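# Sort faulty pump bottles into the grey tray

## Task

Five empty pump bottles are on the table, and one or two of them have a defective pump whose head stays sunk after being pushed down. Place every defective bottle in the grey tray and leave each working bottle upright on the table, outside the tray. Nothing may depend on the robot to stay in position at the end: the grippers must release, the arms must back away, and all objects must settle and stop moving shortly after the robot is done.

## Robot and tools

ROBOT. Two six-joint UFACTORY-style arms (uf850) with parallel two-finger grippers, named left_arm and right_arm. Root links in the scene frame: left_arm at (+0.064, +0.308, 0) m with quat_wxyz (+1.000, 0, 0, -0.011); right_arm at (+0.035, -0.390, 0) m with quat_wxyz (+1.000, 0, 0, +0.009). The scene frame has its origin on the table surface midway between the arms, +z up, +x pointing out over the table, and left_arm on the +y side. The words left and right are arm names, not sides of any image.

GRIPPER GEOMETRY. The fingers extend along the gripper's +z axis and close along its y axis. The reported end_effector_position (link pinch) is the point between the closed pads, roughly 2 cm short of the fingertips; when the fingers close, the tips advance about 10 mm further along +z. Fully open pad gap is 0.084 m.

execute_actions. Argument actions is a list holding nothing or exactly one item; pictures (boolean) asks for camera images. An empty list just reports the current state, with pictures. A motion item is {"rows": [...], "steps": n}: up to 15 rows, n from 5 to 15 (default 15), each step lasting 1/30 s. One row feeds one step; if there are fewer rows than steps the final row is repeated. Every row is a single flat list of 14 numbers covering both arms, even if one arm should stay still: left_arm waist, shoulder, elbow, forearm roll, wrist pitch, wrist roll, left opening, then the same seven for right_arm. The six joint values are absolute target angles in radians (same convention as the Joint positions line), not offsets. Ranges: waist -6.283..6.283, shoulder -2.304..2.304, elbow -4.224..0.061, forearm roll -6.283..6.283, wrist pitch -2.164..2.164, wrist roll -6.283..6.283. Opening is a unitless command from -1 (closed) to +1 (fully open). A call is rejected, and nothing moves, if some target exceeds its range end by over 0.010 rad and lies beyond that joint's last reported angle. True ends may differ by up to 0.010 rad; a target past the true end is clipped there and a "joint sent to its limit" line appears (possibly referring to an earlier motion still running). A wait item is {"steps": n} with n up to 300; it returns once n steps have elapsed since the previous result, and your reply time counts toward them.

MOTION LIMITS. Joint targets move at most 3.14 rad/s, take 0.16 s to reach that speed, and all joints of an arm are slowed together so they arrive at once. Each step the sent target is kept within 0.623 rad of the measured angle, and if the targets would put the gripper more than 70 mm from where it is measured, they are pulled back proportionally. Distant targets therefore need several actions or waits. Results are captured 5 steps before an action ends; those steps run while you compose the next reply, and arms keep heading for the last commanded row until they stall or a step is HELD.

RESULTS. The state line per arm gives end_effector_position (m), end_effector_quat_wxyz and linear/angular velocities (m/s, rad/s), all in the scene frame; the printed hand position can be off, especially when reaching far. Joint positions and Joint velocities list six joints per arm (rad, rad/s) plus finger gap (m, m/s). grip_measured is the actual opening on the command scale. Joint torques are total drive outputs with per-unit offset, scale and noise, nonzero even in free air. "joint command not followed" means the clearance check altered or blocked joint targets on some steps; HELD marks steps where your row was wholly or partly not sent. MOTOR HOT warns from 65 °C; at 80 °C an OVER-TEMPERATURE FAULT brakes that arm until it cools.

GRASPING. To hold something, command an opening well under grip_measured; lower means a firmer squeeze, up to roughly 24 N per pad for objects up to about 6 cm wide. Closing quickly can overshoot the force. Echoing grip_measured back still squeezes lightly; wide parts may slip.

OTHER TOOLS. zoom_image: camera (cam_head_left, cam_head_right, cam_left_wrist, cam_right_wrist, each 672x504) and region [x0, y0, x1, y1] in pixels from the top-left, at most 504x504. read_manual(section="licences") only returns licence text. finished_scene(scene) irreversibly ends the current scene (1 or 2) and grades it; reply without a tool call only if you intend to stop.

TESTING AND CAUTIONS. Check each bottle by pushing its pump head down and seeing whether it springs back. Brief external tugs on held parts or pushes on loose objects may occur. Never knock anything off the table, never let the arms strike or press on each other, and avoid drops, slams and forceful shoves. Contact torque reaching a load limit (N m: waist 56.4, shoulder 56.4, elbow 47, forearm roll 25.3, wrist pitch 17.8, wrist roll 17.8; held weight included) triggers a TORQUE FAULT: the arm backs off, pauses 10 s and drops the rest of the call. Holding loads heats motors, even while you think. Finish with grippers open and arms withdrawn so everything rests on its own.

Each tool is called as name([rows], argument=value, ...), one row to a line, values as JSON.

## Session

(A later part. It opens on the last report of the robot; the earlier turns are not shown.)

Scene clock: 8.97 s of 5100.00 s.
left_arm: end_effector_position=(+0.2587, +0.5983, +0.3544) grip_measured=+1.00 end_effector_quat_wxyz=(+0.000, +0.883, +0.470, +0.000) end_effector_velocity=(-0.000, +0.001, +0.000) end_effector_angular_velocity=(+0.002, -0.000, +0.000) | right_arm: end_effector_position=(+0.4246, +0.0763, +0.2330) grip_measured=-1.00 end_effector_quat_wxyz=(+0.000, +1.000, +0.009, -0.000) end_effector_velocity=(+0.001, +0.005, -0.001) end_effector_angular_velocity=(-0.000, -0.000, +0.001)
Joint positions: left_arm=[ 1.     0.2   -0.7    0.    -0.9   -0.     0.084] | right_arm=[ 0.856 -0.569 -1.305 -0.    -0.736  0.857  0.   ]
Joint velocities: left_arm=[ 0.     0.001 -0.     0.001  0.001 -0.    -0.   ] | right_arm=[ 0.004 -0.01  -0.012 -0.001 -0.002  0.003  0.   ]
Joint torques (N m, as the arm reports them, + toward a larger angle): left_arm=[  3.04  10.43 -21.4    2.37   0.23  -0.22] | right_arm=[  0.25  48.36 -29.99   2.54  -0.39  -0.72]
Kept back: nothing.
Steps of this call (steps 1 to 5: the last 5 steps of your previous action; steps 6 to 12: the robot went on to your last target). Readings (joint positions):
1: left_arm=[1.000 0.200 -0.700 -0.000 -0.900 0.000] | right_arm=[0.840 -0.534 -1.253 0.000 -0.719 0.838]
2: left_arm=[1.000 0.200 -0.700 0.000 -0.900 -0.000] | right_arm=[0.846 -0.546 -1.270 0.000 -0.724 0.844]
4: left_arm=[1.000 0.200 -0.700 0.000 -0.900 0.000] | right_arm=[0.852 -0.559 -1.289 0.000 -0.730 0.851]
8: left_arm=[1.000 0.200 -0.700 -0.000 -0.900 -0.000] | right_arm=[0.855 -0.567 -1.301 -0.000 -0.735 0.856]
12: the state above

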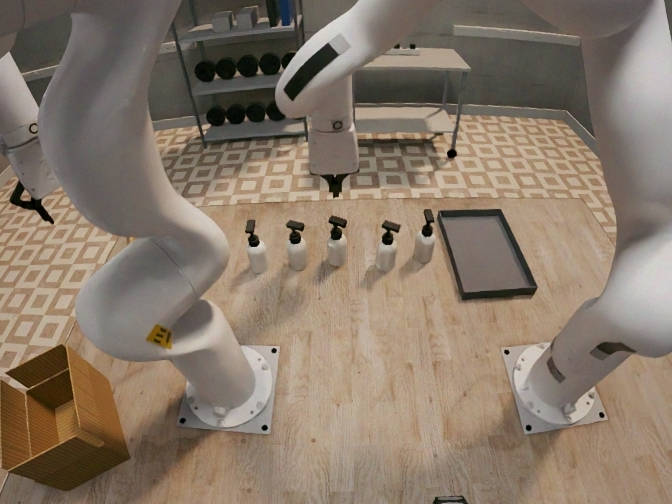

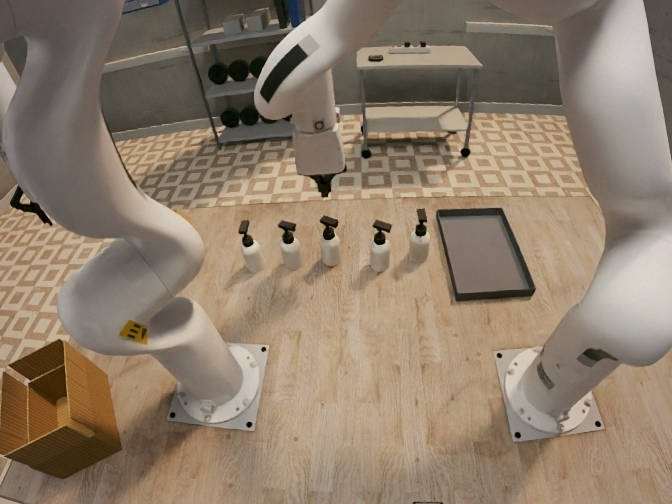

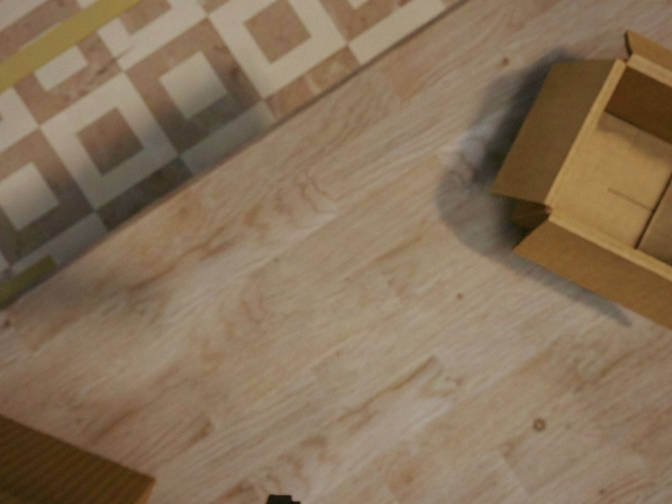

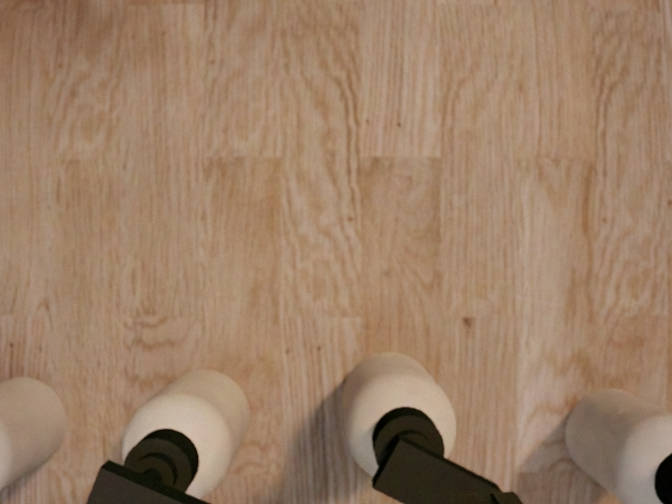

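execute_actions([
  {"rows":[[1.0,0.2,-0.7,0,-0.9,0,1,0.867,-0.61,-1.298,0,-0.688,0.867,-1],[1.0,0.2,-0.7,0,-0.9,0,1,0.867,-0.61,-1.298,0,-0.688,0.867,-1],[1.0,0.2,-0.7,0,-0.9,0,1,0.867,-0.635,-1.293,0,-0.658,0.867,-1],[1.0,0.2,-0.7,0,-0.9,0,1,0.867,-0.65,-1.29,0,-0.64,0.867,-1],[1.0,0.2,-0.7,0,-0.9,0,1,0.867,-0.67,-1.286,0,-0.616,0.867,-1],[1.0,0.2,-0.7,0,-0.9,0,1,0.867,-0.685,-1.283,0,-0.598,0.867,-1]],"steps":15},
])

execute_actions([
  {"rows":[[1.0,0.2,-0.7,0,-0.9,0,1,0.867,-0.685,-1.283,0,-0.598,0.867,-1],[1.0,0.2,-0.7,0,-0.9,0,1,0.867,-0.685,-1.283,0,-0.598,0.867,-1],[1.0,0.2,-0.7,0,-0.9,0,1,0.867,-0.57,-1.306,0,-0.736,0.867,-1]],"steps":15},
])

execute_actions([
  {"rows":[[1.0,0.2,-0.7,0,-0.9,0,1,0.956,-0.73,-1.557,0,-0.827,0.956,-1]],"steps":15},
])

execute_actions([
  {"steps":12},
], pictures=true)

Scene clock: 10.00 s of 5100.00 s.
left_arm: end_effector_position=(+0.2587, +0.5983, +0.3544) grip_measured=+1.00 end_effector_quat_wxyz=(+0.000, +0.883, +0.470, +0.000) end_effector_velocity=(+0.000, +0.000, -0.000) end_effector_angular_velocity=(-0.000, +0.000, +0.001) | right_arm: end_effector_position=(+0.4210, +0.0816, +0.1610) grip_measured=-1.00 end_effector_quat_wxyz=(+0.002, +1.000, +0.009, -0.002) end_effector_velocity=(+0.005, +0.010, -0.092) end_effector_angular_velocity=(+0.029, -0.025, -0.001)
Joint positions: left_arm=[ 1.     0.2   -0.7   -0.    -0.9   -0.     0.084] | right_arm=[ 0.867 -0.674 -1.284 -0.    -0.615  0.867  0.   ]
Joint velocities: left_arm=[ 0.    -0.001 -0.001 -0.     0.    -0.    -0.   ] | right_arm=[ 0.003 -0.14   0.016 -0.001  0.195  0.006  0.   ]
Joint torques (N m, as the arm reports them, + toward a larger angle): left_arm=[  1.86   7.97 -21.75   2.1    0.34  -0.34] | right_arm=[  0.98  67.03 -33.96   2.63  -0.46  -0.68]
Steps of this call (steps 1 to 21: the robot went on to your last target; steps 22 to 31: the first 10 steps of this action). Readings (joint positions):
22: left_arm=[1.000 0.200 -0.700 0.000 -0.900 0.000] | right_arm=[0.857 -0.570 -1.306 -0.000 -0.736 0.857]
23: left_arm=[1.000 0.200 -0.700 0.000 -0.900 -0.000] | right_arm=[0.857 -0.572 -1.306 0.000 -0.733 0.858]
25: left_arm=[1.000 0.200 -0.700 0.000 -0.900 0.000] | right_arm=[0.862 -0.591 -1.303 0.000 -0.707 0.862]
29: left_arm=[1.000 0.200 -0.700 0.000 -0.900 -0.000] | right_arm=[0.866 -0.656 -1.288 -0.000 -0.635 0.866]
31: the state above

Scene clock: 10.50 s of 5100.00 s.
left_arm: end_effector_position=(+0.2587, +0.5983, +0.3544) grip_measured=+1.00 end_effector_quat_wxyz=(+0.000, +0.883, +0.470, +0.000) end_effector_velocity=(-0.001, -0.000, -0.001) end_effector_angular_velocity=(-0.002, +0.002, +0.001) | right_arm: end_effector_position=(+0.4221, +0.0834, +0.2236) grip_measured=-1.00 end_effector_quat_wxyz=(-0.003, +1.000, +0.009, +0.003) end_effector_velocity=(-0.012, -0.014, +0.141) end_effector_angular_velocity=(-0.015, +0.012, +0.001)
Joint positions: left_arm=[ 1.     0.2   -0.7    0.    -0.9    0.     0.084] | right_arm=[ 0.867 -0.585 -1.305  0.    -0.713  0.867  0.   ]
Joint velocities: left_arm=[ 0.001 -0.001  0.     0.    -0.002  0.     0.   ] | right_arm=[ 0.     0.208 -0.037 -0.001 -0.264  0.     0.   ]
Joint torques (N m, as the arm reports them, + toward a larger angle): left_arm=[  5.68  11.53 -21.66   1.07   0.29  -0.23] | right_arm=[  0.52  19.72 -18.53   2.25  -0.17  -0.69]
Steps of this call (steps 1 to 5: the last 5 steps of your previous action; steps 6 to 15: the first 10 steps of this action). Readings (joint positions):
6: left_arm=[1.000 0.200 -0.700 0.000 -0.900 -0.000] | right_arm=[0.867 -0.683 -1.284 0.000 -0.600 0.867]
7: left_arm=[1.000 0.200 -0.700 -0.000 -0.900 0.000] | right_arm=[0.867 -0.683 -1.284 0.000 -0.600 0.867]
9: left_arm=[1.000 0.200 -0.700 -0.000 -0.900 0.000] | right_arm=[0.867 -0.682 -1.284 -0.000 -0.602 0.867]
13: left_arm=[1.000 0.200 -0.700 0.000 -0.900 0.000] | right_arm=[0.867 -0.610 -1.298 0.000 -0.686 0.867]
15: the state above

Scene clock: 11.00 s of 5100.00 s.
left_arm: end_effector_position=(+0.2587, +0.5983, +0.3544) grip_measured=+1.00 end_effector_quat_wxyz=(+0.000, +0.883, +0.470, +0.000) end_effector_velocity=(+0.000, +0.000, +0.001) end_effector_angular_velocity=(+0.001, -0.002, +0.001) | right_arm: end_effector_position=(+0.4151, +0.1594, +0.2311) grip_measured=-1.00 end_effector_quat_wxyz=(+0.000, +1.000, +0.010, -0.000) end_effector_velocity=(-0.012, +0.111, +0.003) end_effector_angular_velocity=(-0.003, +0.001, -0.014)
Joint positions: left_arm=[ 1.     0.2   -0.7   -0.    -0.9    0.     0.084] | right_arm=[ 0.947 -0.713 -1.527  0.    -0.815  0.945  0.   ]
Joint velocities: left_arm=[ 0.001  0.002 -0.    -0.001 -0.     0.    -0.   ] | right_arm=[ 0.11  -0.204 -0.338 -0.001 -0.137  0.125  0.   ]
Joint torques (N m, as the arm reports them, + toward a larger angle): left_arm=[  2.83   8.   -22.3    1.95   0.1   -0.13] | right_arm=[ -4.6   65.91 -27.98   2.26  -0.72  -0.62]
Steps of this call (steps 1 to 5: the last 5 steps of your previous action; steps 6 to 15: the first 10 steps of this action). Readings (joint positions):
6: left_arm=[1.000 0.200 -0.700 -0.000 -0.900 0.000] | right_arm=[0.867 -0.573 -1.305 -0.000 -0.733 0.867]
7: left_arm=[1.000 0.200 -0.700 0.000 -0.900 -0.000] | right_arm=[0.868 -0.574 -1.308 -0.000 -0.736 0.868]
9: left_arm=[1.000 0.200 -0.700 -0.000 -0.900 -0.000] | right_arm=[0.880 -0.596 -1.346 -0.000 -0.751 0.882]
13: left_arm=[1.000 0.200 -0.700 -0.000 -0.900 -0.000] | right_arm=[0.934 -0.690 -1.492 0.000 -0.802 0.932]
15: the state above

Scene clock: 11.40 s of 5100.00 s.
left_arm: end_effector_position=(+0.2587, +0.5983, +0.3544) grip_measured=+1.00 end_effector_quat_wxyz=(+0.000, +0.883, +0.470, +0.000) end_effector_velocity=(-0.000, +0.000, -0.001) end_effector_angular_velocity=(-0.001, +0.002, -0.002) | right_arm: end_effector_position=(+0.4146, +0.1686, +0.2322) grip_measured=-1.00 end_effector_quat_wxyz=(+0.000, +1.000, +0.009, -0.000) end_effector_velocity=(-0.000, +0.002, -0.000) end_effector_angular_velocity=(+0.001, +0.000, +0.000)
Joint positions: left_arm=[ 1.     0.2   -0.7   -0.    -0.9   -0.     0.084] | right_arm=[ 0.956 -0.729 -1.556 -0.    -0.827  0.956  0.   ]
Joint velocities: left_arm=[-0.    -0.004 -0.     0.002  0.001  0.    -0.   ] | right_arm=[ 0.002 -0.004 -0.006  0.001 -0.001  0.002  0.   ]
Joint torques (N m, as the arm reports them, + toward a larger angle): left_arm=[  2.8    9.31 -22.41   2.33   0.13  -0.48] | right_arm=[  0.78  54.81 -30.88   2.73  -0.39  -0.71]
Kept back: nothing.
Steps of this call (steps 1 to 5: the last 5 steps of your previous action; steps 6 to 12: the robot went on to your last target). Readings (joint positions):
1: left_arm=[1.000 0.200 -0.700 -0.000 -0.900 -0.000] | right_arm=[0.950 -0.718 -1.536 0.000 -0.819 0.948]
2: left_arm=[1.000 0.200 -0.700 0.000 -0.900 0.000] | right_arm=[0.952 -0.722 -1.543 0.000 -0.821 0.951]
4: left_arm=[1.000 0.200 -0.700 -0.000 -0.900 -0.000] | right_arm=[0.953 -0.725 -1.550 -0.000 -0.824 0.953]
8: left_arm=[1.000 0.200 -0.700 -0.000 -0.900 -0.000] | right_arm=[0.955 -0.729 -1.555 -0.000 -0.826 0.955]
12: the state above

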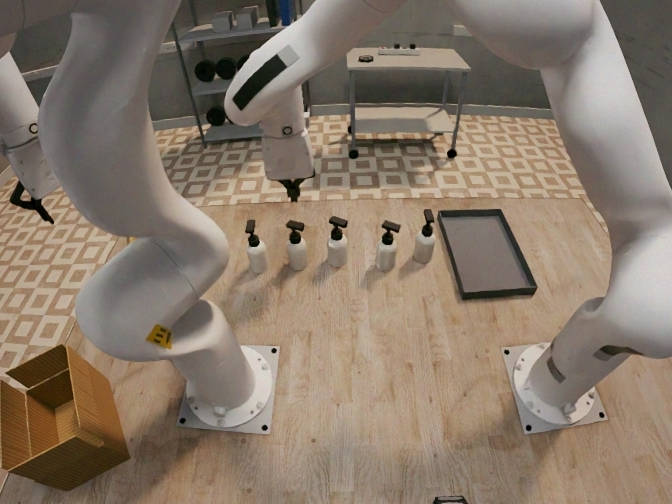

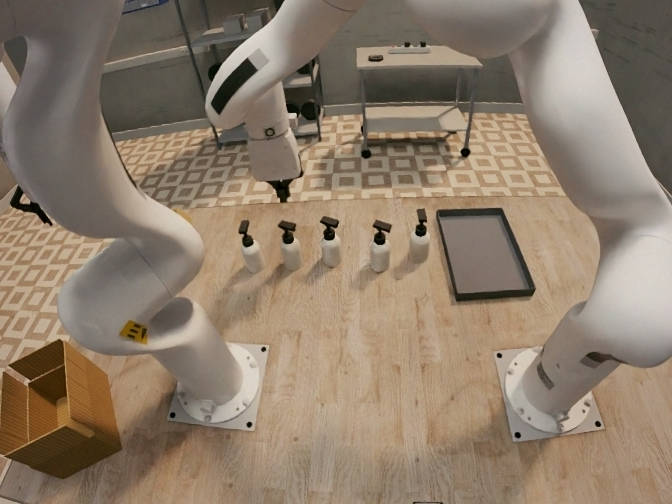

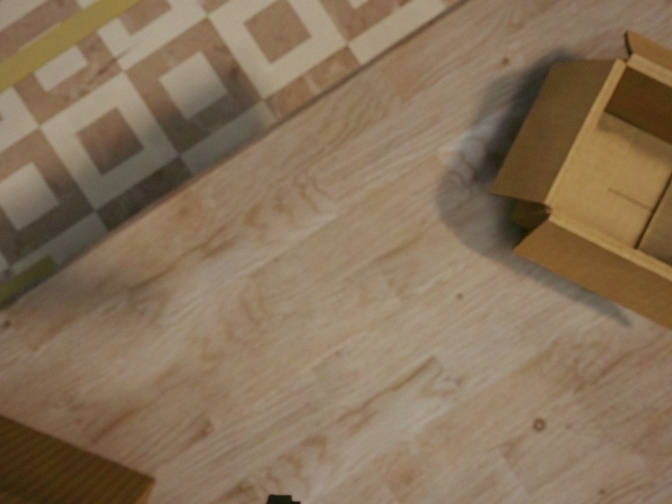

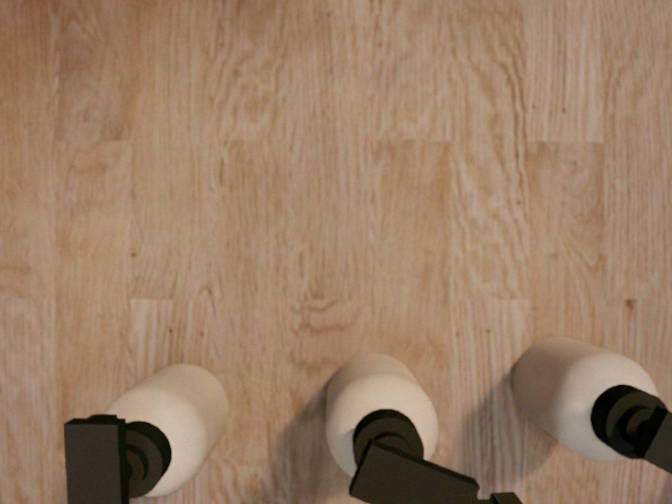

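execute_actions([
  {"rows":[[1.0,0.2,-0.7,0,-0.9,0,1,0.973,-0.79,-1.595,0,-0.805,0.973,-1],[1.0,0.2,-0.7,0,-0.9,0,1,0.973,-0.79,-1.595,0,-0.805,0.973,-1],[1.0,0.2,-0.7,0,-0.9,0,1,0.973,-0.79,-1.595,0,-0.805,0.973,-1],[1.0,0.2,-0.7,0,-0.9,0,1,0.973,-0.82,-1.59,0,-0.77,0.973,-1],[1.0,0.2,-0.7,0,-0.9,0,1,0.973,-0.84,-1.586,0,-0.746,0.973,-1],[1.0,0.2,-0.7,0,-0.9,0,1,0.973,-0.855,-1.583,0,-0.728,0.973,-1],[1.0,0.2,-0.7,0,-0.9,0,1,0.973,-0.87,-1.58,0,-0.71,0.973,-1]],"steps":15},
])

execute_actions([
  {"steps":10},
])

execute_actions([
  {"rows":[[1.0,0.2,-0.7,0,-0.9,0,1,0.973,-0.76,-1.6,0,-0.84,0.973,-1]],"steps":13},
])

execute_actions([
  {"rows":[[1.0,0.2,-0.7,0,-0.9,0,1,1.044,-0.971,-1.958,0,-0.987,1.044,-1]],"steps":15},
])

execute_actions([
  {"steps":15},
], pictures=true)

Scene clock: 12.23 s of 5100.00 s.
left_arm: end_effector_position=(+0.2587, +0.5983, +0.3544) grip_measured=+1.00 end_effector_quat_wxyz=(+0.000, +0.883, +0.470, +0.000) end_effector_velocity=(-0.000, +0.001, +0.000) end_effector_angular_velocity=(+0.001, -0.001, +0.001) | right_arm: end_effector_position=(+0.4121, +0.1852, +0.1579) grip_measured=-1.00 end_effector_quat_wxyz=(+0.002, +1.000, +0.009, -0.002) end_effector_velocity=(-0.010, -0.009, -0.206) end_effector_angular_velocity=(-0.047, +0.030, -0.004)
Joint positions: left_arm=[ 1.     0.2   -0.7    0.    -0.9    0.     0.084] | right_arm=[ 0.972 -0.852 -1.579 -0.    -0.733  0.972  0.   ]
Joint velocities: left_arm=[ 0.001  0.     0.     0.     0.001  0.    -0.   ] | right_arm=[ 0.005 -0.273  0.045 -0.001  0.263  0.01   0.   ]
Joint torques (N m, as the arm reports them, + toward a larger angle): left_arm=[  2.84   6.45 -22.53   2.3    0.17  -0.29] | right_arm=[ -0.39  90.39 -42.12   2.72  -0.36  -0.62]
Steps of this call (steps 1 to 15: the robot went on to your last target; steps 16 to 25: the first 10 steps of this action). Readings (joint positions):
16: left_arm=[1.000 0.200 -0.700 -0.000 -0.900 0.000] | right_arm=[0.956 -0.730 -1.557 -0.000 -0.827 0.956]
17: left_arm=[1.000 0.200 -0.700 -0.000 -0.900 -0.000] | right_arm=[0.957 -0.732 -1.559 -0.000 -0.826 0.957]
19: left_arm=[1.000 0.200 -0.700 0.000 -0.900 -0.000] | right_arm=[0.964 -0.757 -1.577 0.000 -0.816 0.964]
23: left_arm=[1.000 0.200 -0.700 0.000 -0.900 0.000] | right_arm=[0.972 -0.824 -1.584 0.000 -0.760 0.971]
25: the state above

Scene clock: 12.57 s of 5100.00 s.
left_arm: end_effector_position=(+0.2587, +0.5983, +0.3544) grip_measured=+1.00 end_effector_quat_wxyz=(+0.000, +0.883, +0.470, +0.000) end_effector_velocity=(-0.001, -0.000, -0.001) end_effector_angular_velocity=(-0.003, +0.002, +0.002) | right_arm: end_effector_position=(+0.4133, +0.1880, +0.1480) grip_measured=-1.00 end_effector_quat_wxyz=(-0.001, +1.000, +0.009, +0.001) end_effector_velocity=(-0.001, +0.000, -0.004) end_effector_angular_velocity=(-0.001, +0.001, +0.000)
Joint positions: left_arm=[ 1.     0.2   -0.7    0.    -0.9   -0.     0.084] | right_arm=[ 0.973 -0.868 -1.581  0.    -0.712  0.973  0.   ]
Joint velocities: left_arm=[ 0.002 -0.001  0.001  0.    -0.002  0.    -0.   ] | right_arm=[ 0.001 -0.006  0.     0.     0.005  0.     0.   ]
Joint torques (N m, as the arm reports them, + toward a larger angle): left_arm=[  4.05   9.45 -22.46   3.61   0.36  -0.16] | right_arm=[  0.94  43.96 -21.57   2.41   0.34  -0.67]
Kept back: nothing.
Steps of this call (steps 1 to 5: the last 5 steps of your previous action; steps 6 to 10: the robot went on to your last target). Readings (joint positions):
1: left_arm=[1.000 0.200 -0.700 -0.000 -0.900 -0.000] | right_arm=[0.972 -0.859 -1.579 -0.000 -0.726 0.972]
2: left_arm=[1.000 0.200 -0.700 0.000 -0.900 0.000] | right_arm=[0.973 -0.862 -1.579 -0.000 -0.721 0.973]
4: left_arm=[1.000 0.200 -0.700 -0.000 -0.900 0.000] | right_arm=[0.973 -0.865 -1.580 -0.000 -0.715 0.973]
8: left_arm=[1.000 0.200 -0.700 -0.000 -0.900 -0.000] | right_arm=[0.973 -0.867 -1.581 0.000 -0.712 0.973]
10: the state above

Scene clock: 12.83 s of 5100.00 s.
left_arm: end_effector_position=(+0.2587, +0.5983, +0.3544) grip_measured=+1.00 end_effector_quat_wxyz=(+0.000, +0.883, +0.470, +0.000) end_effector_velocity=(+0.000, -0.000, +0.000) end_effector_angular_velocity=(+0.000, -0.001, -0.000) | right_arm: end_effector_position=(+0.4127, +0.1872, +0.2196) grip_measured=-1.00 end_effector_quat_wxyz=(-0.003, +1.000, +0.009, +0.002) end_effector_velocity=(-0.006, -0.011, +0.166) end_effector_angular_velocity=(+0.005, -0.003, -0.002)
Joint positions: left_arm=[ 1.     0.2   -0.7   -0.    -0.9    0.     0.084] | right_arm=[ 0.973 -0.774 -1.599  0.    -0.817  0.973  0.   ]
Joint velocities: left_arm=[-0.     0.001  0.    -0.001 -0.     0.    -0.   ] | right_arm=[-0.002  0.215 -0.043 -0.    -0.253  0.     0.   ]
Joint torques (N m, as the arm reports them, + toward a larger angle): left_arm=[  5.62   8.21 -20.9    2.27   0.2   -0.05] | right_arm=[  0.86  25.31 -18.34   2.21  -0.4   -0.72]
Steps of this call (steps 1 to 8: the first 8 steps of this action). Readings (joint positions):
1: left_arm=[1.000 0.200 -0.700 0.000 -0.900 -0.000] | right_arm=[0.973 -0.868 -1.582 0.000 -0.712 0.973]
2: left_arm=[1.000 0.200 -0.700 -0.000 -0.900 0.000] | right_arm=[0.973 -0.866 -1.581 -0.000 -0.715 0.973]
4: left_arm=[1.000 0.200 -0.700 -0.000 -0.900 0.000] | right_arm=[0.973 -0.843 -1.582 -0.000 -0.749 0.973]
8: the state above

Scene clock: 13.33 s of 5100.00 s.
left_arm: end_effector_position=(+0.2587, +0.5983, +0.3544) grip_measured=+1.00 end_effector_quat_wxyz=(+0.000, +0.883, +0.470, +0.000) end_effector_velocity=(-0.000, -0.000, +0.000) end_effector_angular_velocity=(+0.001, +0.000, -0.000) | right_arm: end_effector_position=(+0.4066, +0.2615, +0.2285) grip_measured=-1.00 end_effector_quat_wxyz=(+0.000, +1.000, +0.010, -0.000) end_effector_velocity=(-0.032, +0.158, -0.011) end_effector_angular_velocity=(-0.015, +0.009, +0.007)
Joint positions: left_arm=[ 1.     0.2   -0.7    0.    -0.9    0.     0.084] | right_arm=[ 1.034 -0.939 -1.9    0.    -0.961  1.032  0.   ]
Joint velocities: left_arm=[ 0.     0.001  0.     0.001 -0.    -0.     0.   ] | right_arm=[ 0.142 -0.405 -0.673  0.    -0.286  0.135  0.   ]
Joint torques (N m, as the arm reports them, + toward a larger angle): left_arm=[ -0.05   6.9  -21.87   2.66   0.27  -0.07] | right_arm=[-11.26  84.22 -25.08   2.3   -0.44  -0.79]
Steps of this call (steps 1 to 5: the last 5 steps of your previous action; steps 6 to 15: the first 10 steps of this action). Readings (joint positions):
6: left_arm=[1.000 0.200 -0.700 0.000 -0.900 0.000] | right_arm=[0.973 -0.763 -1.599 -0.000 -0.838 0.973]
7: left_arm=[1.000 0.200 -0.700 0.000 -0.900 0.000] | right_arm=[0.973 -0.764 -1.602 -0.000 -0.840 0.974]
9: left_arm=[1.000 0.200 -0.700 -0.000 -0.900 -0.000] | right_arm=[0.980 -0.785 -1.641 -0.000 -0.857 0.982]
13: left_arm=[1.000 0.200 -0.700 -0.000 -0.900 -0.000] | right_arm=[1.019 -0.898 -1.832 0.000 -0.934 1.019]
15: the state above

Scene clock: 13.83 s of 5100.00 s.
left_arm: end_effector_position=(+0.2587, +0.5983, +0.3544) grip_measured=+1.00 end_effector_quat_wxyz=(+0.000, +0.883, +0.470, +0.000) end_effector_velocity=(+0.001, +0.000, +0.000) end_effector_angular_velocity=(+0.002, -0.002, -0.000) | right_arm: end_effector_position=(+0.4053, +0.2741, +0.2301) grip_measured=-1.00 end_effector_quat_wxyz=(+0.000, +1.000, +0.009, +0.000) end_effector_velocity=(-0.001, +0.001, -0.000) end_effector_angular_velocity=(-0.000, -0.001, +0.002)
Joint positions: left_arm=[ 1.     0.2   -0.7    0.    -0.9   -0.     0.084] | right_arm=[ 1.044 -0.971 -1.958 -0.    -0.987  1.044  0.   ]
Joint velocities: left_arm=[-0.     0.001 -0.    -0.001  0.001  0.    -0.   ] | right_arm=[ 0.002 -0.002 -0.003 -0.001 -0.001  0.001  0.   ]
Joint torques (N m, as the arm reports them, + toward a larger angle): left_arm=[  1.66   7.92 -21.07   2.84   0.2   -0.29] | right_arm=[  0.71  63.39 -32.18   2.72  -0.48  -0.75]
Kept back: nothing.
Steps of this call (steps 1 to 5: the last 5 steps of your previous action; steps 6 to 15: the robot went on to your last target). Readings (joint positions):
1: left_arm=[1.000 0.200 -0.700 0.000 -0.900 -0.000] | right_arm=[1.038 -0.950 -1.918 0.000 -0.969 1.036]
2: left_arm=[1.000 0.200 -0.700 0.000 -0.900 -0.000] | right_arm=[1.040 -0.957 -1.930 0.000 -0.975 1.038]
4: left_arm=[1.000 0.200 -0.700 -0.000 -0.900 0.000] | right_arm=[1.042 -0.963 -1.945 0.000 -0.981 1.041]
8: left_arm=[1.000 0.200 -0.700 -0.000 -0.900 -0.000] | right_arm=[1.043 -0.969 -1.954 -0.000 -0.986 1.043]
15: the state above

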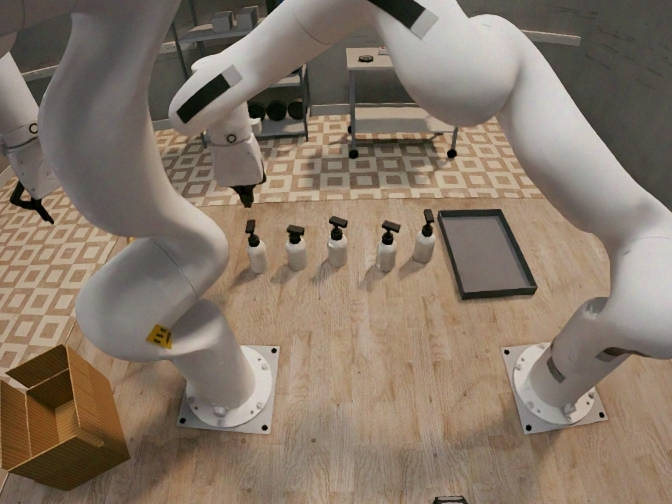

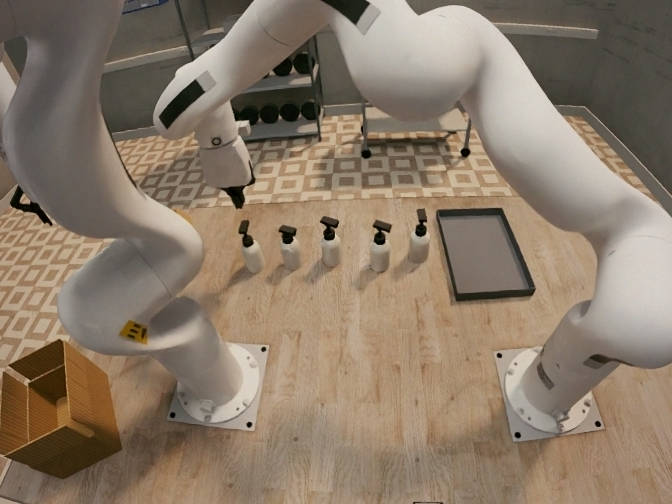

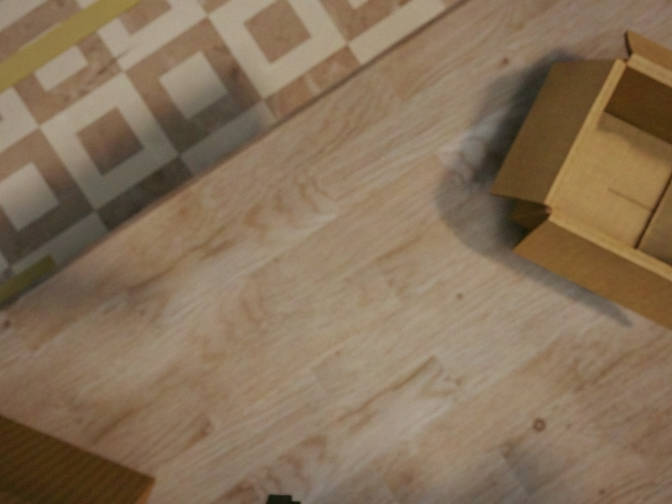

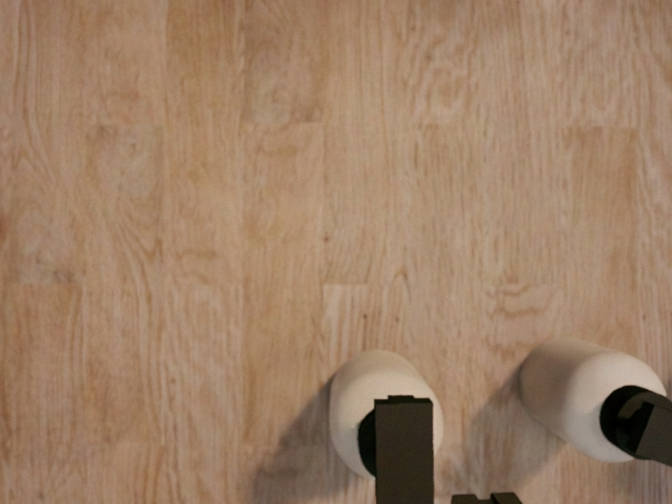

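execute_actions([
  {"rows":[[1.0,0.2,-0.7,0,-0.9,0,1,1.05,-1.025,-2.02,0,-0.995,1.05,-1],[1.0,0.2,-0.7,0,-0.9,0,1,1.05,-1.025,-2.02,0,-0.995,1.05,-1],[1.0,0.2,-0.7,0,-0.9,0,1,1.05,-1.025,-2.02,0,-0.995,1.05,-1],[1.0,0.2,-0.7,0,-0.9,0,1,1.05,-1.025,-2.02,0,-0.995,1.05,-1],[1.0,0.2,-0.7,0,-0.9,0,1,1.05,-1.05,-2.006,0,-0.956,1.05,-1],[1.0,0.2,-0.7,0,-0.9,0,1,1.05,-1.07,-1.996,0,-0.926,1.05,-1],[1.0,0.2,-0.7,0,-0.9,0,1,1.05,-1.085,-1.989,0,-0.904,1.05,-1],[1.0,0.2,-0.7,0,-0.9,0,1,1.05,-1.096,-1.983,0,-0.887,1.05,-1]],"steps":15},
])

execute_actions([
  {"steps":12},
], pictures=true)

execute_actions([
  {"rows":[[1.0,0.2,-0.7,0,-0.9,0,1,1.05,-1.0,-2.03,0,-1.03,1.05,-1]],"steps":15},
])

execute_actions([
  {"rows":[[1.0,0.2,-0.7,0,-0.9,0,1,0.973,-0.74,-1.605,0,-0.865,0.973,0.7]],"steps":15},
])

execute_actions([
  {"steps":20},
], pictures=true)

Scene clock: 14.67 s of 5100.00 s.
left_arm: end_effector_position=(+0.2587, +0.5983, +0.3544) grip_measured=+1.00 end_effector_quat_wxyz=(+0.000, +0.883, +0.470, +0.000) end_effector_velocity=(+0.000, -0.000, -0.001) end_effector_angular_velocity=(-0.003, +0.001, -0.001) | right_arm: end_effector_position=(+0.4071, +0.2867, +0.1697) grip_measured=-1.00 end_effector_quat_wxyz=(+0.001, +1.000, +0.009, -0.000) end_effector_velocity=(-0.021, -0.037, -0.397) end_effector_angular_velocity=(-0.140, +0.075, -0.000)
Joint positions: left_arm=[ 1.     0.2   -0.7    0.    -0.9    0.     0.084] | right_arm=[ 1.05  -1.069 -1.992 -0.    -0.924  1.05   0.   ]
Joint velocities: left_arm=[-0.001 -0.003 -0.    -0.001 -0.     0.    -0.   ] | right_arm=[ 0.002 -0.412  0.183 -0.003  0.436  0.004  0.   ]
Joint torques (N m, as the arm reports them, + toward a larger angle): left_arm=[  3.79   5.75 -20.27   2.47   0.2   -0.33] | right_arm=[  1.04  94.62 -42.86   2.87  -0.8   -0.7 ]
Steps of this call (steps 1 to 15: the robot went on to your last target; steps 16 to 25: the first 10 steps of this action). Readings (joint positions):
16: left_arm=[1.000 0.200 -0.700 0.000 -0.900 -0.000] | right_arm=[1.044 -0.971 -1.958 -0.000 -0.987 1.044]
17: left_arm=[1.000 0.200 -0.700 -0.000 -0.900 -0.000] | right_arm=[1.044 -0.973 -1.961 -0.000 -0.988 1.044]
19: left_arm=[1.000 0.200 -0.700 0.000 -0.900 -0.000] | right_arm=[1.047 -0.995 -1.988 0.000 -0.991 1.047]
23: left_arm=[1.000 0.200 -0.700 0.000 -0.900 -0.000] | right_arm=[1.050 -1.038 -2.004 0.000 -0.961 1.049]
25: the state above

Scene clock: 15.07 s of 5100.00 s.
left_arm: end_effector_position=(+0.2587, +0.5983, +0.3544) grip_measured=+1.00 end_effector_quat_wxyz=(+0.000, +0.883, +0.470, +0.000) end_effector_velocity=(+0.000, +0.000, +0.001) end_effector_angular_velocity=(+0.003, -0.002, -0.000) | right_arm: end_effector_position=(+0.4074, +0.2877, +0.1481) grip_measured=-1.00 end_effector_quat_wxyz=(-0.001, +1.000, +0.009, +0.001) end_effector_velocity=(+0.000, -0.000, -0.005) end_effector_angular_velocity=(-0.001, -0.000, +0.000)
Joint positions: left_arm=[ 1.     0.2   -0.7   -0.    -0.9    0.     0.084] | right_arm=[ 1.05  -1.093 -1.985  0.    -0.889  1.05   0.   ]
Joint velocities: left_arm=[-0.     0.001 -0.     0.     0.002  0.     0.   ] | right_arm=[-0.001 -0.005  0.001 -0.001  0.006 -0.001  0.   ]
Joint torques (N m, as the arm reports them, + toward a larger angle): left_arm=[  3.24   8.99 -21.21   2.38   0.09  -0.21] | right_arm=[  1.59  38.2  -16.24   2.87   0.89  -0.7 ]
Kept back: nothing.
Steps of this call (steps 1 to 5: the last 5 steps of your previous action; steps 6 to 12: the robot went on to your last target). Readings (joint positions):
1: left_arm=[1.000 0.200 -0.700 0.000 -0.900 -0.000] | right_arm=[1.050 -1.080 -1.987 -0.000 -0.912 1.050]
2: left_arm=[1.000 0.200 -0.700 0.000 -0.900 -0.000] | right_arm=[1.050 -1.087 -1.984 -0.000 -0.904 1.050]
4: left_arm=[1.000 0.200 -0.700 0.000 -0.900 -0.000] | right_arm=[1.050 -1.091 -1.984 -0.000 -0.896 1.050]
8: left_arm=[1.000 0.200 -0.700 0.000 -0.900 -0.000] | right_arm=[1.050 -1.092 -1.985 0.000 -0.890 1.050]
12: the state above

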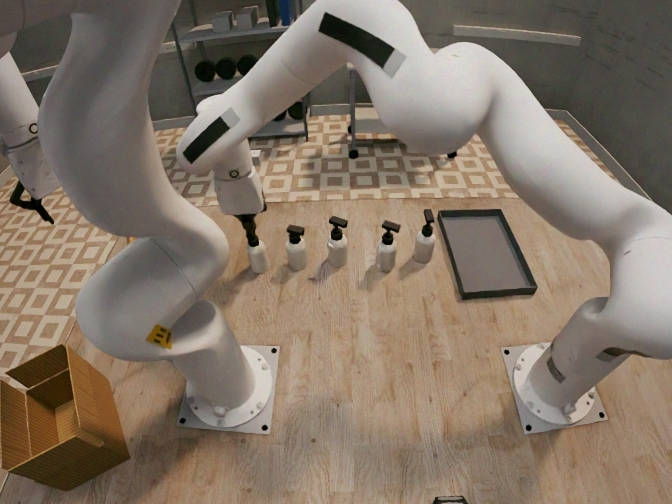

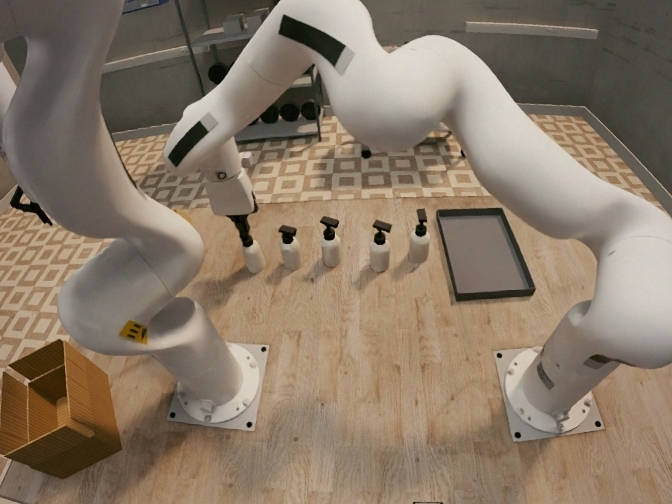

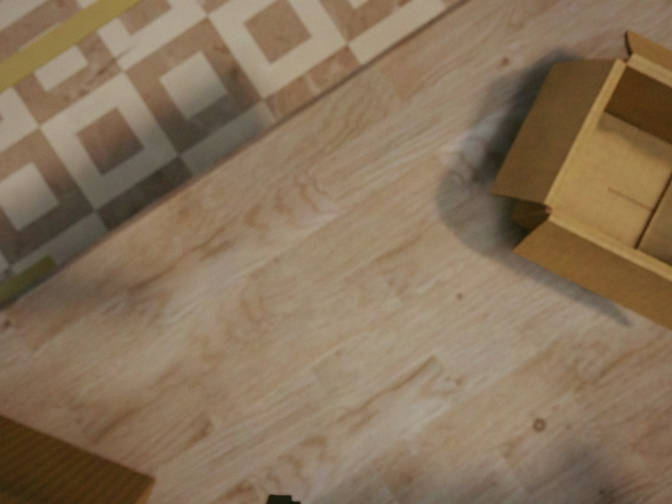

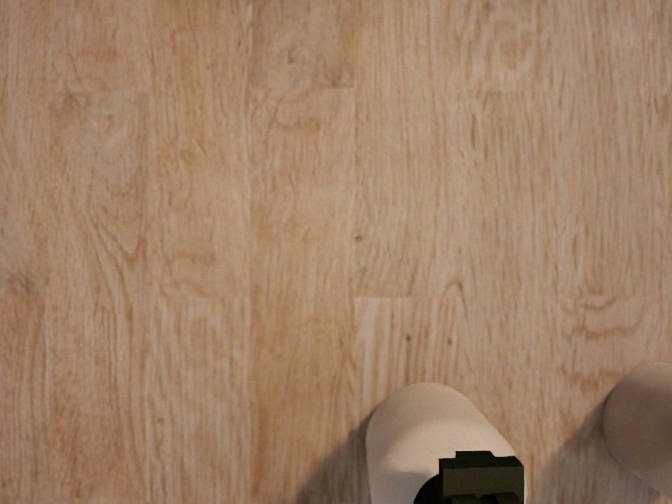

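Scene clock: 15.40 s of 5100.00 s.
left_arm: end_effector_position=(+0.2587, +0.5983, +0.3544) grip_measured=+1.00 end_effector_quat_wxyz=(+0.000, +0.883, +0.470, +0.000) end_effector_velocity=(-0.000, -0.000, -0.001) end_effector_angular_velocity=(-0.002, +0.002, -0.001) | right_arm: end_effector_position=(+0.4071, +0.2872, +0.2331) grip_measured=-1.00 end_effector_quat_wxyz=(-0.002, +1.000, +0.009, +0.001) end_effector_velocity=(-0.010, -0.018, +0.066) end_effector_angular_velocity=(-0.055, +0.029, +0.001)
Joint positions: left_arm=[ 1.     0.2   -0.7    0.    -0.9   -0.     0.084] | right_arm=[ 1.05  -1.007 -2.027  0.    -1.016  1.05   0.   ]
Joint velocities: left_arm=[-0.    -0.001  0.001  0.001 -0.001 -0.    -0.   ] | right_arm=[ 0.     0.07  -0.027 -0.002 -0.159  0.     0.   ]
Joint torques (N m, as the arm reports them, + toward a larger angle): left_arm=[  2.92   6.54 -21.8    2.84   0.27  -0.19] | right_arm=[  1.01  49.03 -26.52   2.62  -0.45  -0.73]
Steps of this call (steps 1 to 10: the first 10 steps of this action). Readings (joint positions):
1: left_arm=[1.000 0.200 -0.700 -0.000 -0.900 -0.000] | right_arm=[1.050 -1.093 -1.985 0.000 -0.889 1.050]
2: left_arm=[1.000 0.200 -0.700 0.000 -0.900 -0.000] | right_arm=[1.050 -1.092 -1.986 -0.000 -0.892 1.050]
4: left_arm=[1.000 0.200 -0.700 0.000 -0.900 0.000] | right_arm=[1.050 -1.076 -1.991 -0.000 -0.925 1.050]
8: left_arm=[1.000 0.200 -0.700 0.000 -0.900 -0.000] | right_arm=[1.050 -1.017 -2.022 0.000 -1.000 1.050]
10: the state above

Scene clock: 15.90 s of 5100.00 s.
left_arm: end_effector_position=(+0.2587, +0.5983, +0.3544) grip_measured=+1.00 end_effector_quat_wxyz=(+0.000, +0.883, +0.470, +0.000) end_effector_velocity=(-0.000, +0.000, -0.000) end_effector_angular_velocity=(+0.000, +0.001, +0.000) | right_arm: end_effector_position=(+0.4126, +0.2073, +0.2464) grip_measured=+0.42 end_effector_quat_wxyz=(-0.000, +1.000, +0.009, +0.000) end_effector_velocity=(-0.009, -0.288, +0.017) end_effector_angular_velocity=(+0.000, -0.001, -0.010)
Joint positions: left_arm=[ 1.     0.2   -0.7    0.    -0.9    0.     0.084] | right_arm=[ 0.989 -0.796 -1.699 -0.    -0.902  0.99   0.062]
Joint velocities: left_arm=[ 0.001 -0.001 -0.     0.001  0.    -0.     0.   ] | right_arm=[-0.206  0.691  1.101 -0.001  0.411 -0.196  0.178]
Joint torques (N m, as the arm reports them, + toward a larger angle): left_arm=[  1.32   5.63 -22.46   2.96   0.24  -0.21] | right_arm=[ 12.68  33.92 -43.29   2.82  -0.36  -0.52]
Steps of this call (steps 1 to 5: the last 5 steps of your previous action; steps 6 to 15: the first 10 steps of this action). Readings (joint positions):
6: left_arm=[1.000 0.200 -0.700 -0.000 -0.900 0.000] | right_arm=[1.050 -1.002 -2.029 -0.000 -1.028 1.050]
7: left_arm=[1.000 0.200 -0.700 0.000 -0.900 -0.000] | right_arm=[1.050 -1.000 -2.026 0.000 -1.027 1.049]
9: left_arm=[1.000 0.200 -0.700 -0.000 -0.900 0.000] | right_arm=[1.044 -0.977 -1.987 0.000 -1.012 1.042]
13: left_arm=[1.000 0.200 -0.700 0.000 -0.900 -0.000] | right_arm=[1.006 -0.853 -1.790 -0.000 -0.937 1.007]
15: the state above

Scene clock: 16.57 s of 5100.00 s.
left_arm: end_effector_position=(+0.2587, +0.5983, +0.3544) grip_measured=+1.00 end_effector_quat_wxyz=(+0.000, +0.883, +0.470, +0.000) end_effector_velocity=(-0.001, -0.000, +0.000) end_effector_angular_velocity=(+0.000, +0.001, +0.000) | right_arm: end_effector_position=(+0.4101, +0.1832, +0.2453) grip_measured=+0.70 end_effector_quat_wxyz=(+0.000, +1.000, +0.009, -0.000) end_effector_velocity=(-0.000, -0.000, +0.000) end_effector_angular_velocity=(-0.000, -0.000, +0.000)
Joint positions: left_arm=[ 1.     0.2   -0.7    0.    -0.9   -0.     0.084] | right_arm=[ 0.973 -0.74  -1.605  0.    -0.865  0.973  0.073]
Joint velocities: left_arm=[ 0.001  0.001  0.     0.001 -0.001 -0.     0.   ] | right_arm=[ 0.     0.001  0.001 -0.     0.    -0.    -0.   ]
Joint torques (N m, as the arm reports them, + toward a larger angle): left_arm=[  2.11   9.51 -23.42   2.09   0.21  -0.41] | right_arm=[  1.22  55.96 -30.99   2.73  -0.41  -0.77]
Kept back: nothing.
Steps of this call (steps 1 to 5: the last 5 steps of your previous action; steps 6 to 20: the robot went on to your last target). Readings (joint positions):
1: left_arm=[1.000 0.200 -0.700 -0.000 -0.900 0.000] | right_arm=[0.983 -0.777 -1.668 -0.000 -0.891 0.985]
2: left_arm=[1.000 0.200 -0.700 -0.000 -0.900 -0.000] | right_arm=[0.980 -0.764 -1.648 -0.000 -0.883 0.981]
4: left_arm=[1.000 0.200 -0.700 -0.000 -0.900 -0.000] | right_arm=[0.976 -0.752 -1.625 -0.000 -0.873 0.977]
8: left_arm=[1.000 0.200 -0.700 0.000 -0.900 0.000] | right_arm=[0.974 -0.744 -1.610 0.000 -0.867 0.974]
20: the state above

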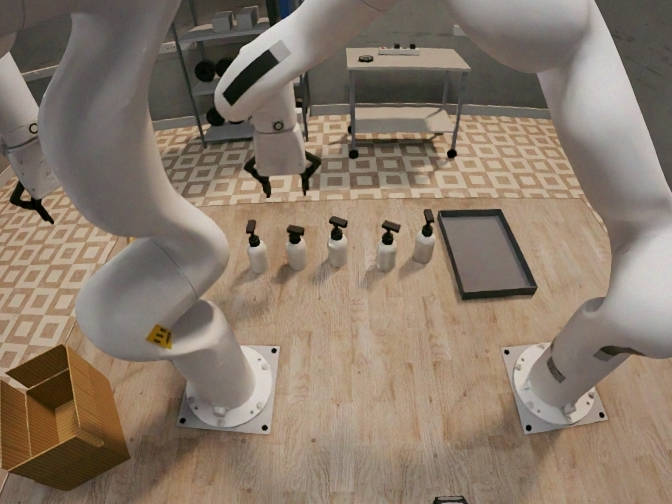

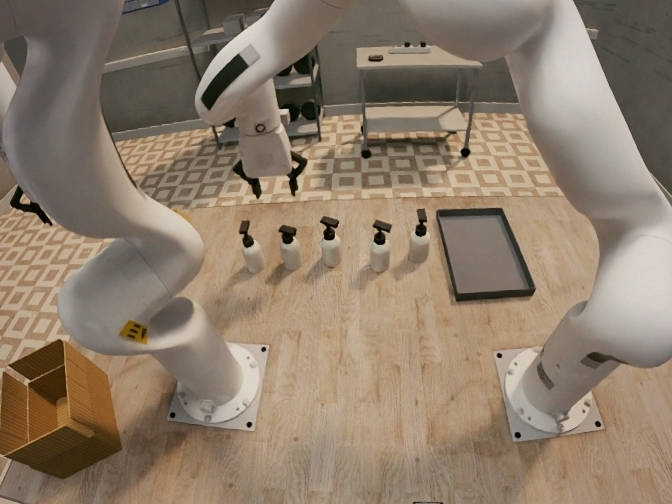

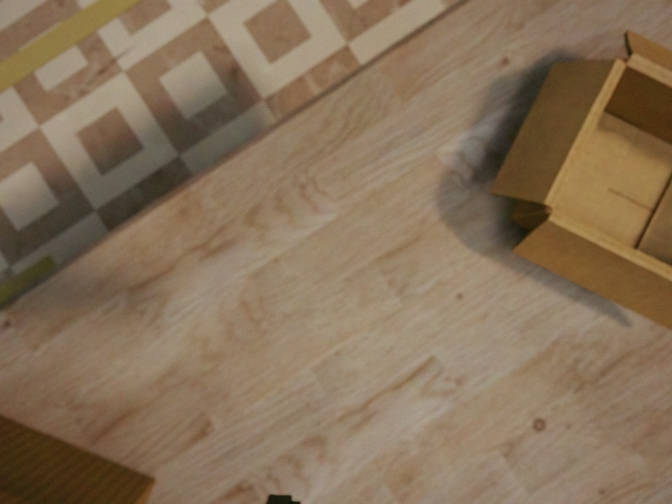

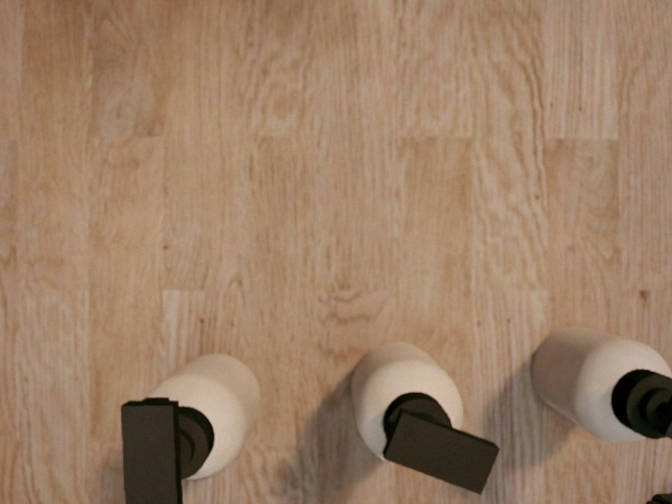

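execute_actions([
  {"rows":[[1.0,0.2,-0.7,0,-0.9,0,1,0.973,-0.76,-1.6,0,-0.84,-0.13,0.75]],"steps":15},
])

execute_actions([
  {"rows":[[1.0,0.2,-0.7,0,-0.9,0,1,0.973,-0.865,-1.58,0,-0.715,-0.13,0.75]],"steps":15},
], pictures=true)

Scene clock: 17.40 s of 5100.00 s.
left_arm: end_effector_position=(+0.2587, +0.5983, +0.3544) grip_measured=+1.00 end_effector_quat_wxyz=(+0.000, +0.883, +0.470, +0.000) end_effector_velocity=(-0.000, +0.000, -0.000) end_effector_angular_velocity=(+0.000, +0.001, +0.001) | right_arm: end_effector_position=(+0.4106, +0.1839, +0.2345) grip_measured=+0.75 end_effector_quat_wxyz=(+0.000, +0.968, +0.251, -0.000) end_effector_velocity=(+0.002, +0.002, -0.046) end_effector_angular_velocity=(-0.004, +0.004, +2.828)
Joint positions: left_arm=[ 1.     0.2   -0.7    0.    -0.9   -0.     0.084] | right_arm=[ 0.973 -0.754 -1.601 -0.    -0.848  0.484  0.075]
Joint velocities: left_arm=[ 0.001 -0.     0.     0.001  0.001 -0.001  0.   ] | right_arm=[-0.001 -0.057  0.015 -0.     0.067 -2.828 -0.   ]
Joint torques (N m, as the arm reports them, + toward a larger angle): left_arm=[  1.21   8.61 -20.59   2.7    0.3   -0.26] | right_arm=[  0.97  58.51 -32.83   2.66  -0.52  -0.88]
Steps of this call (steps 1 to 15: the robot went on to your last target; steps 16 to 25: the first 10 steps of this action). Readings (joint positions):
16: left_arm=[1.000 0.200 -0.700 -0.000 -0.900 -0.000] | right_arm=[0.973 -0.740 -1.605 0.000 -0.865 0.973]
17: left_arm=[1.000 0.200 -0.700 0.000 -0.900 0.000] | right_arm=[0.973 -0.740 -1.605 0.000 -0.865 0.969]
19: left_arm=[1.000 0.200 -0.700 -0.000 -0.900 -0.000] | right_arm=[0.973 -0.741 -1.605 0.000 -0.863 0.930]
23: left_arm=[1.000 0.200 -0.700 -0.000 -0.900 0.000] | right_arm=[0.973 -0.749 -1.603 0.000 -0.854 0.668]
25: the state above

Scene clock: 17.90 s of 5100.00 s.
left_arm: end_effector_position=(+0.2587, +0.5983, +0.3544) grip_measured=+1.00 end_effector_quat_wxyz=(+0.000, +0.883, +0.470, +0.000) end_effector_velocity=(+0.000, +0.000, +0.000) end_effector_angular_velocity=(+0.001, -0.001, -0.000) | right_arm: end_effector_position=(+0.4121, +0.1862, +0.1533) grip_measured=+0.75 end_effector_quat_wxyz=(+0.001, +0.848, +0.529, -0.002) end_effector_velocity=(+0.013, +0.022, -0.024) end_effector_angular_velocity=(+0.069, -0.044, +0.062)
Joint positions: left_arm=[ 1.     0.2   -0.7   -0.    -0.9    0.     0.084] | right_arm=[ 0.973 -0.859 -1.58  -0.    -0.725 -0.124  0.075]
Joint velocities: left_arm=[-0.001 -0.    -0.001 -0.     0.    -0.     0.   ] | right_arm=[ 0.002 -0.045 -0.017  0.001  0.11  -0.061  0.   ]
Joint torques (N m, as the arm reports them, + toward a larger angle): left_arm=[  5.19   8.16 -21.83   2.62   0.31  -0.3 ] | right_arm=[  1.63  63.06 -31.81   2.67  -0.67  -0.85]
Steps of this call (steps 1 to 5: the last 5 steps of your previous action; steps 6 to 15: the first 10 steps of this action). Readings (joint positions):
6: left_arm=[1.000 0.200 -0.700 -0.000 -0.900 -0.000] | right_arm=[0.973 -0.759 -1.600 -0.000 -0.841 -0.008]
7: left_arm=[1.000 0.200 -0.700 -0.000 -0.900 0.000] | right_arm=[0.973 -0.761 -1.600 0.000 -0.837 -0.046]
9: left_arm=[1.000 0.200 -0.700 0.000 -0.900 -0.000] | right_arm=[0.973 -0.787 -1.598 0.000 -0.802 -0.084]
13: left_arm=[1.000 0.200 -0.700 0.000 -0.900 -0.000] | right_arm=[0.973 -0.852 -1.580 -0.000 -0.736 -0.118]
15: the state above

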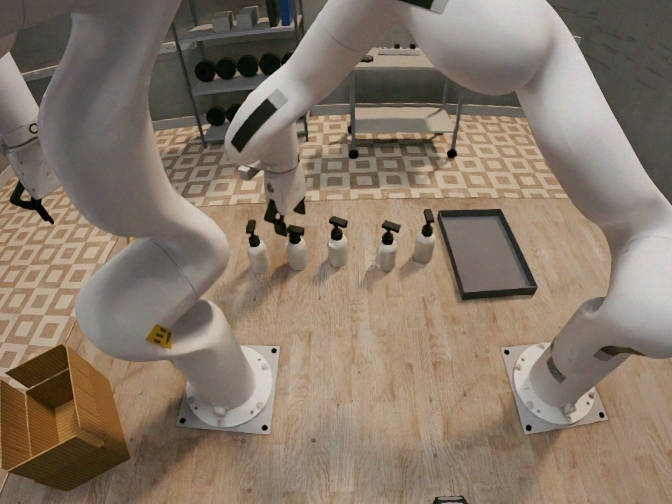

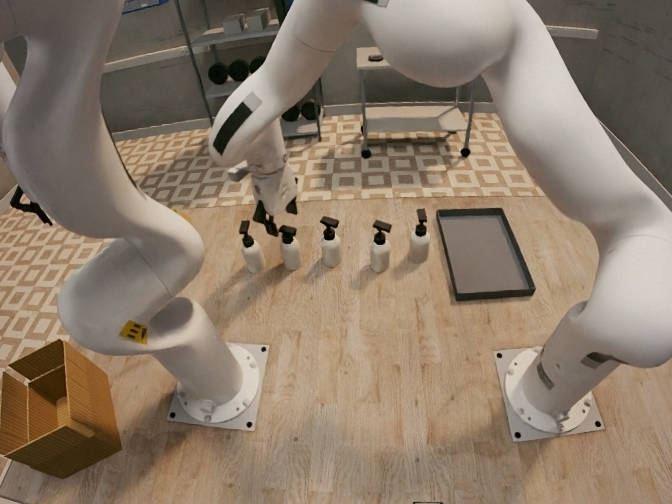

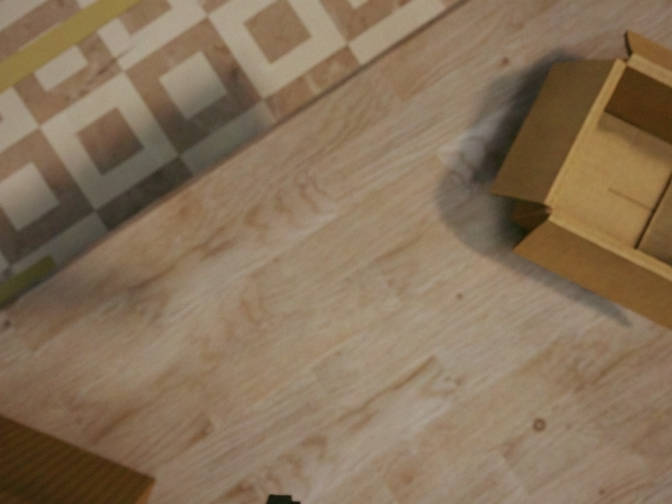

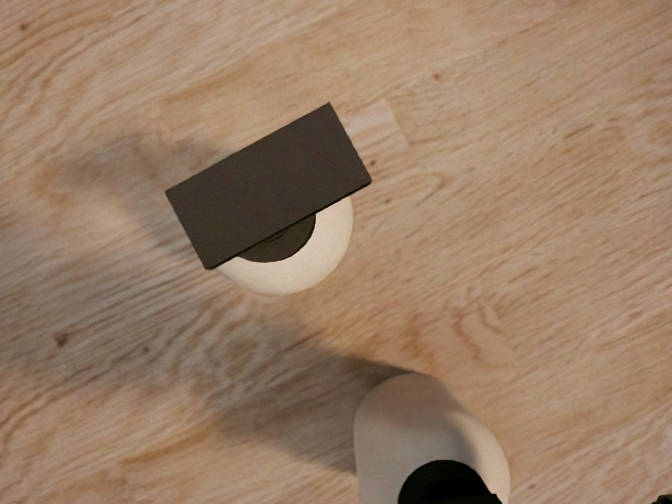

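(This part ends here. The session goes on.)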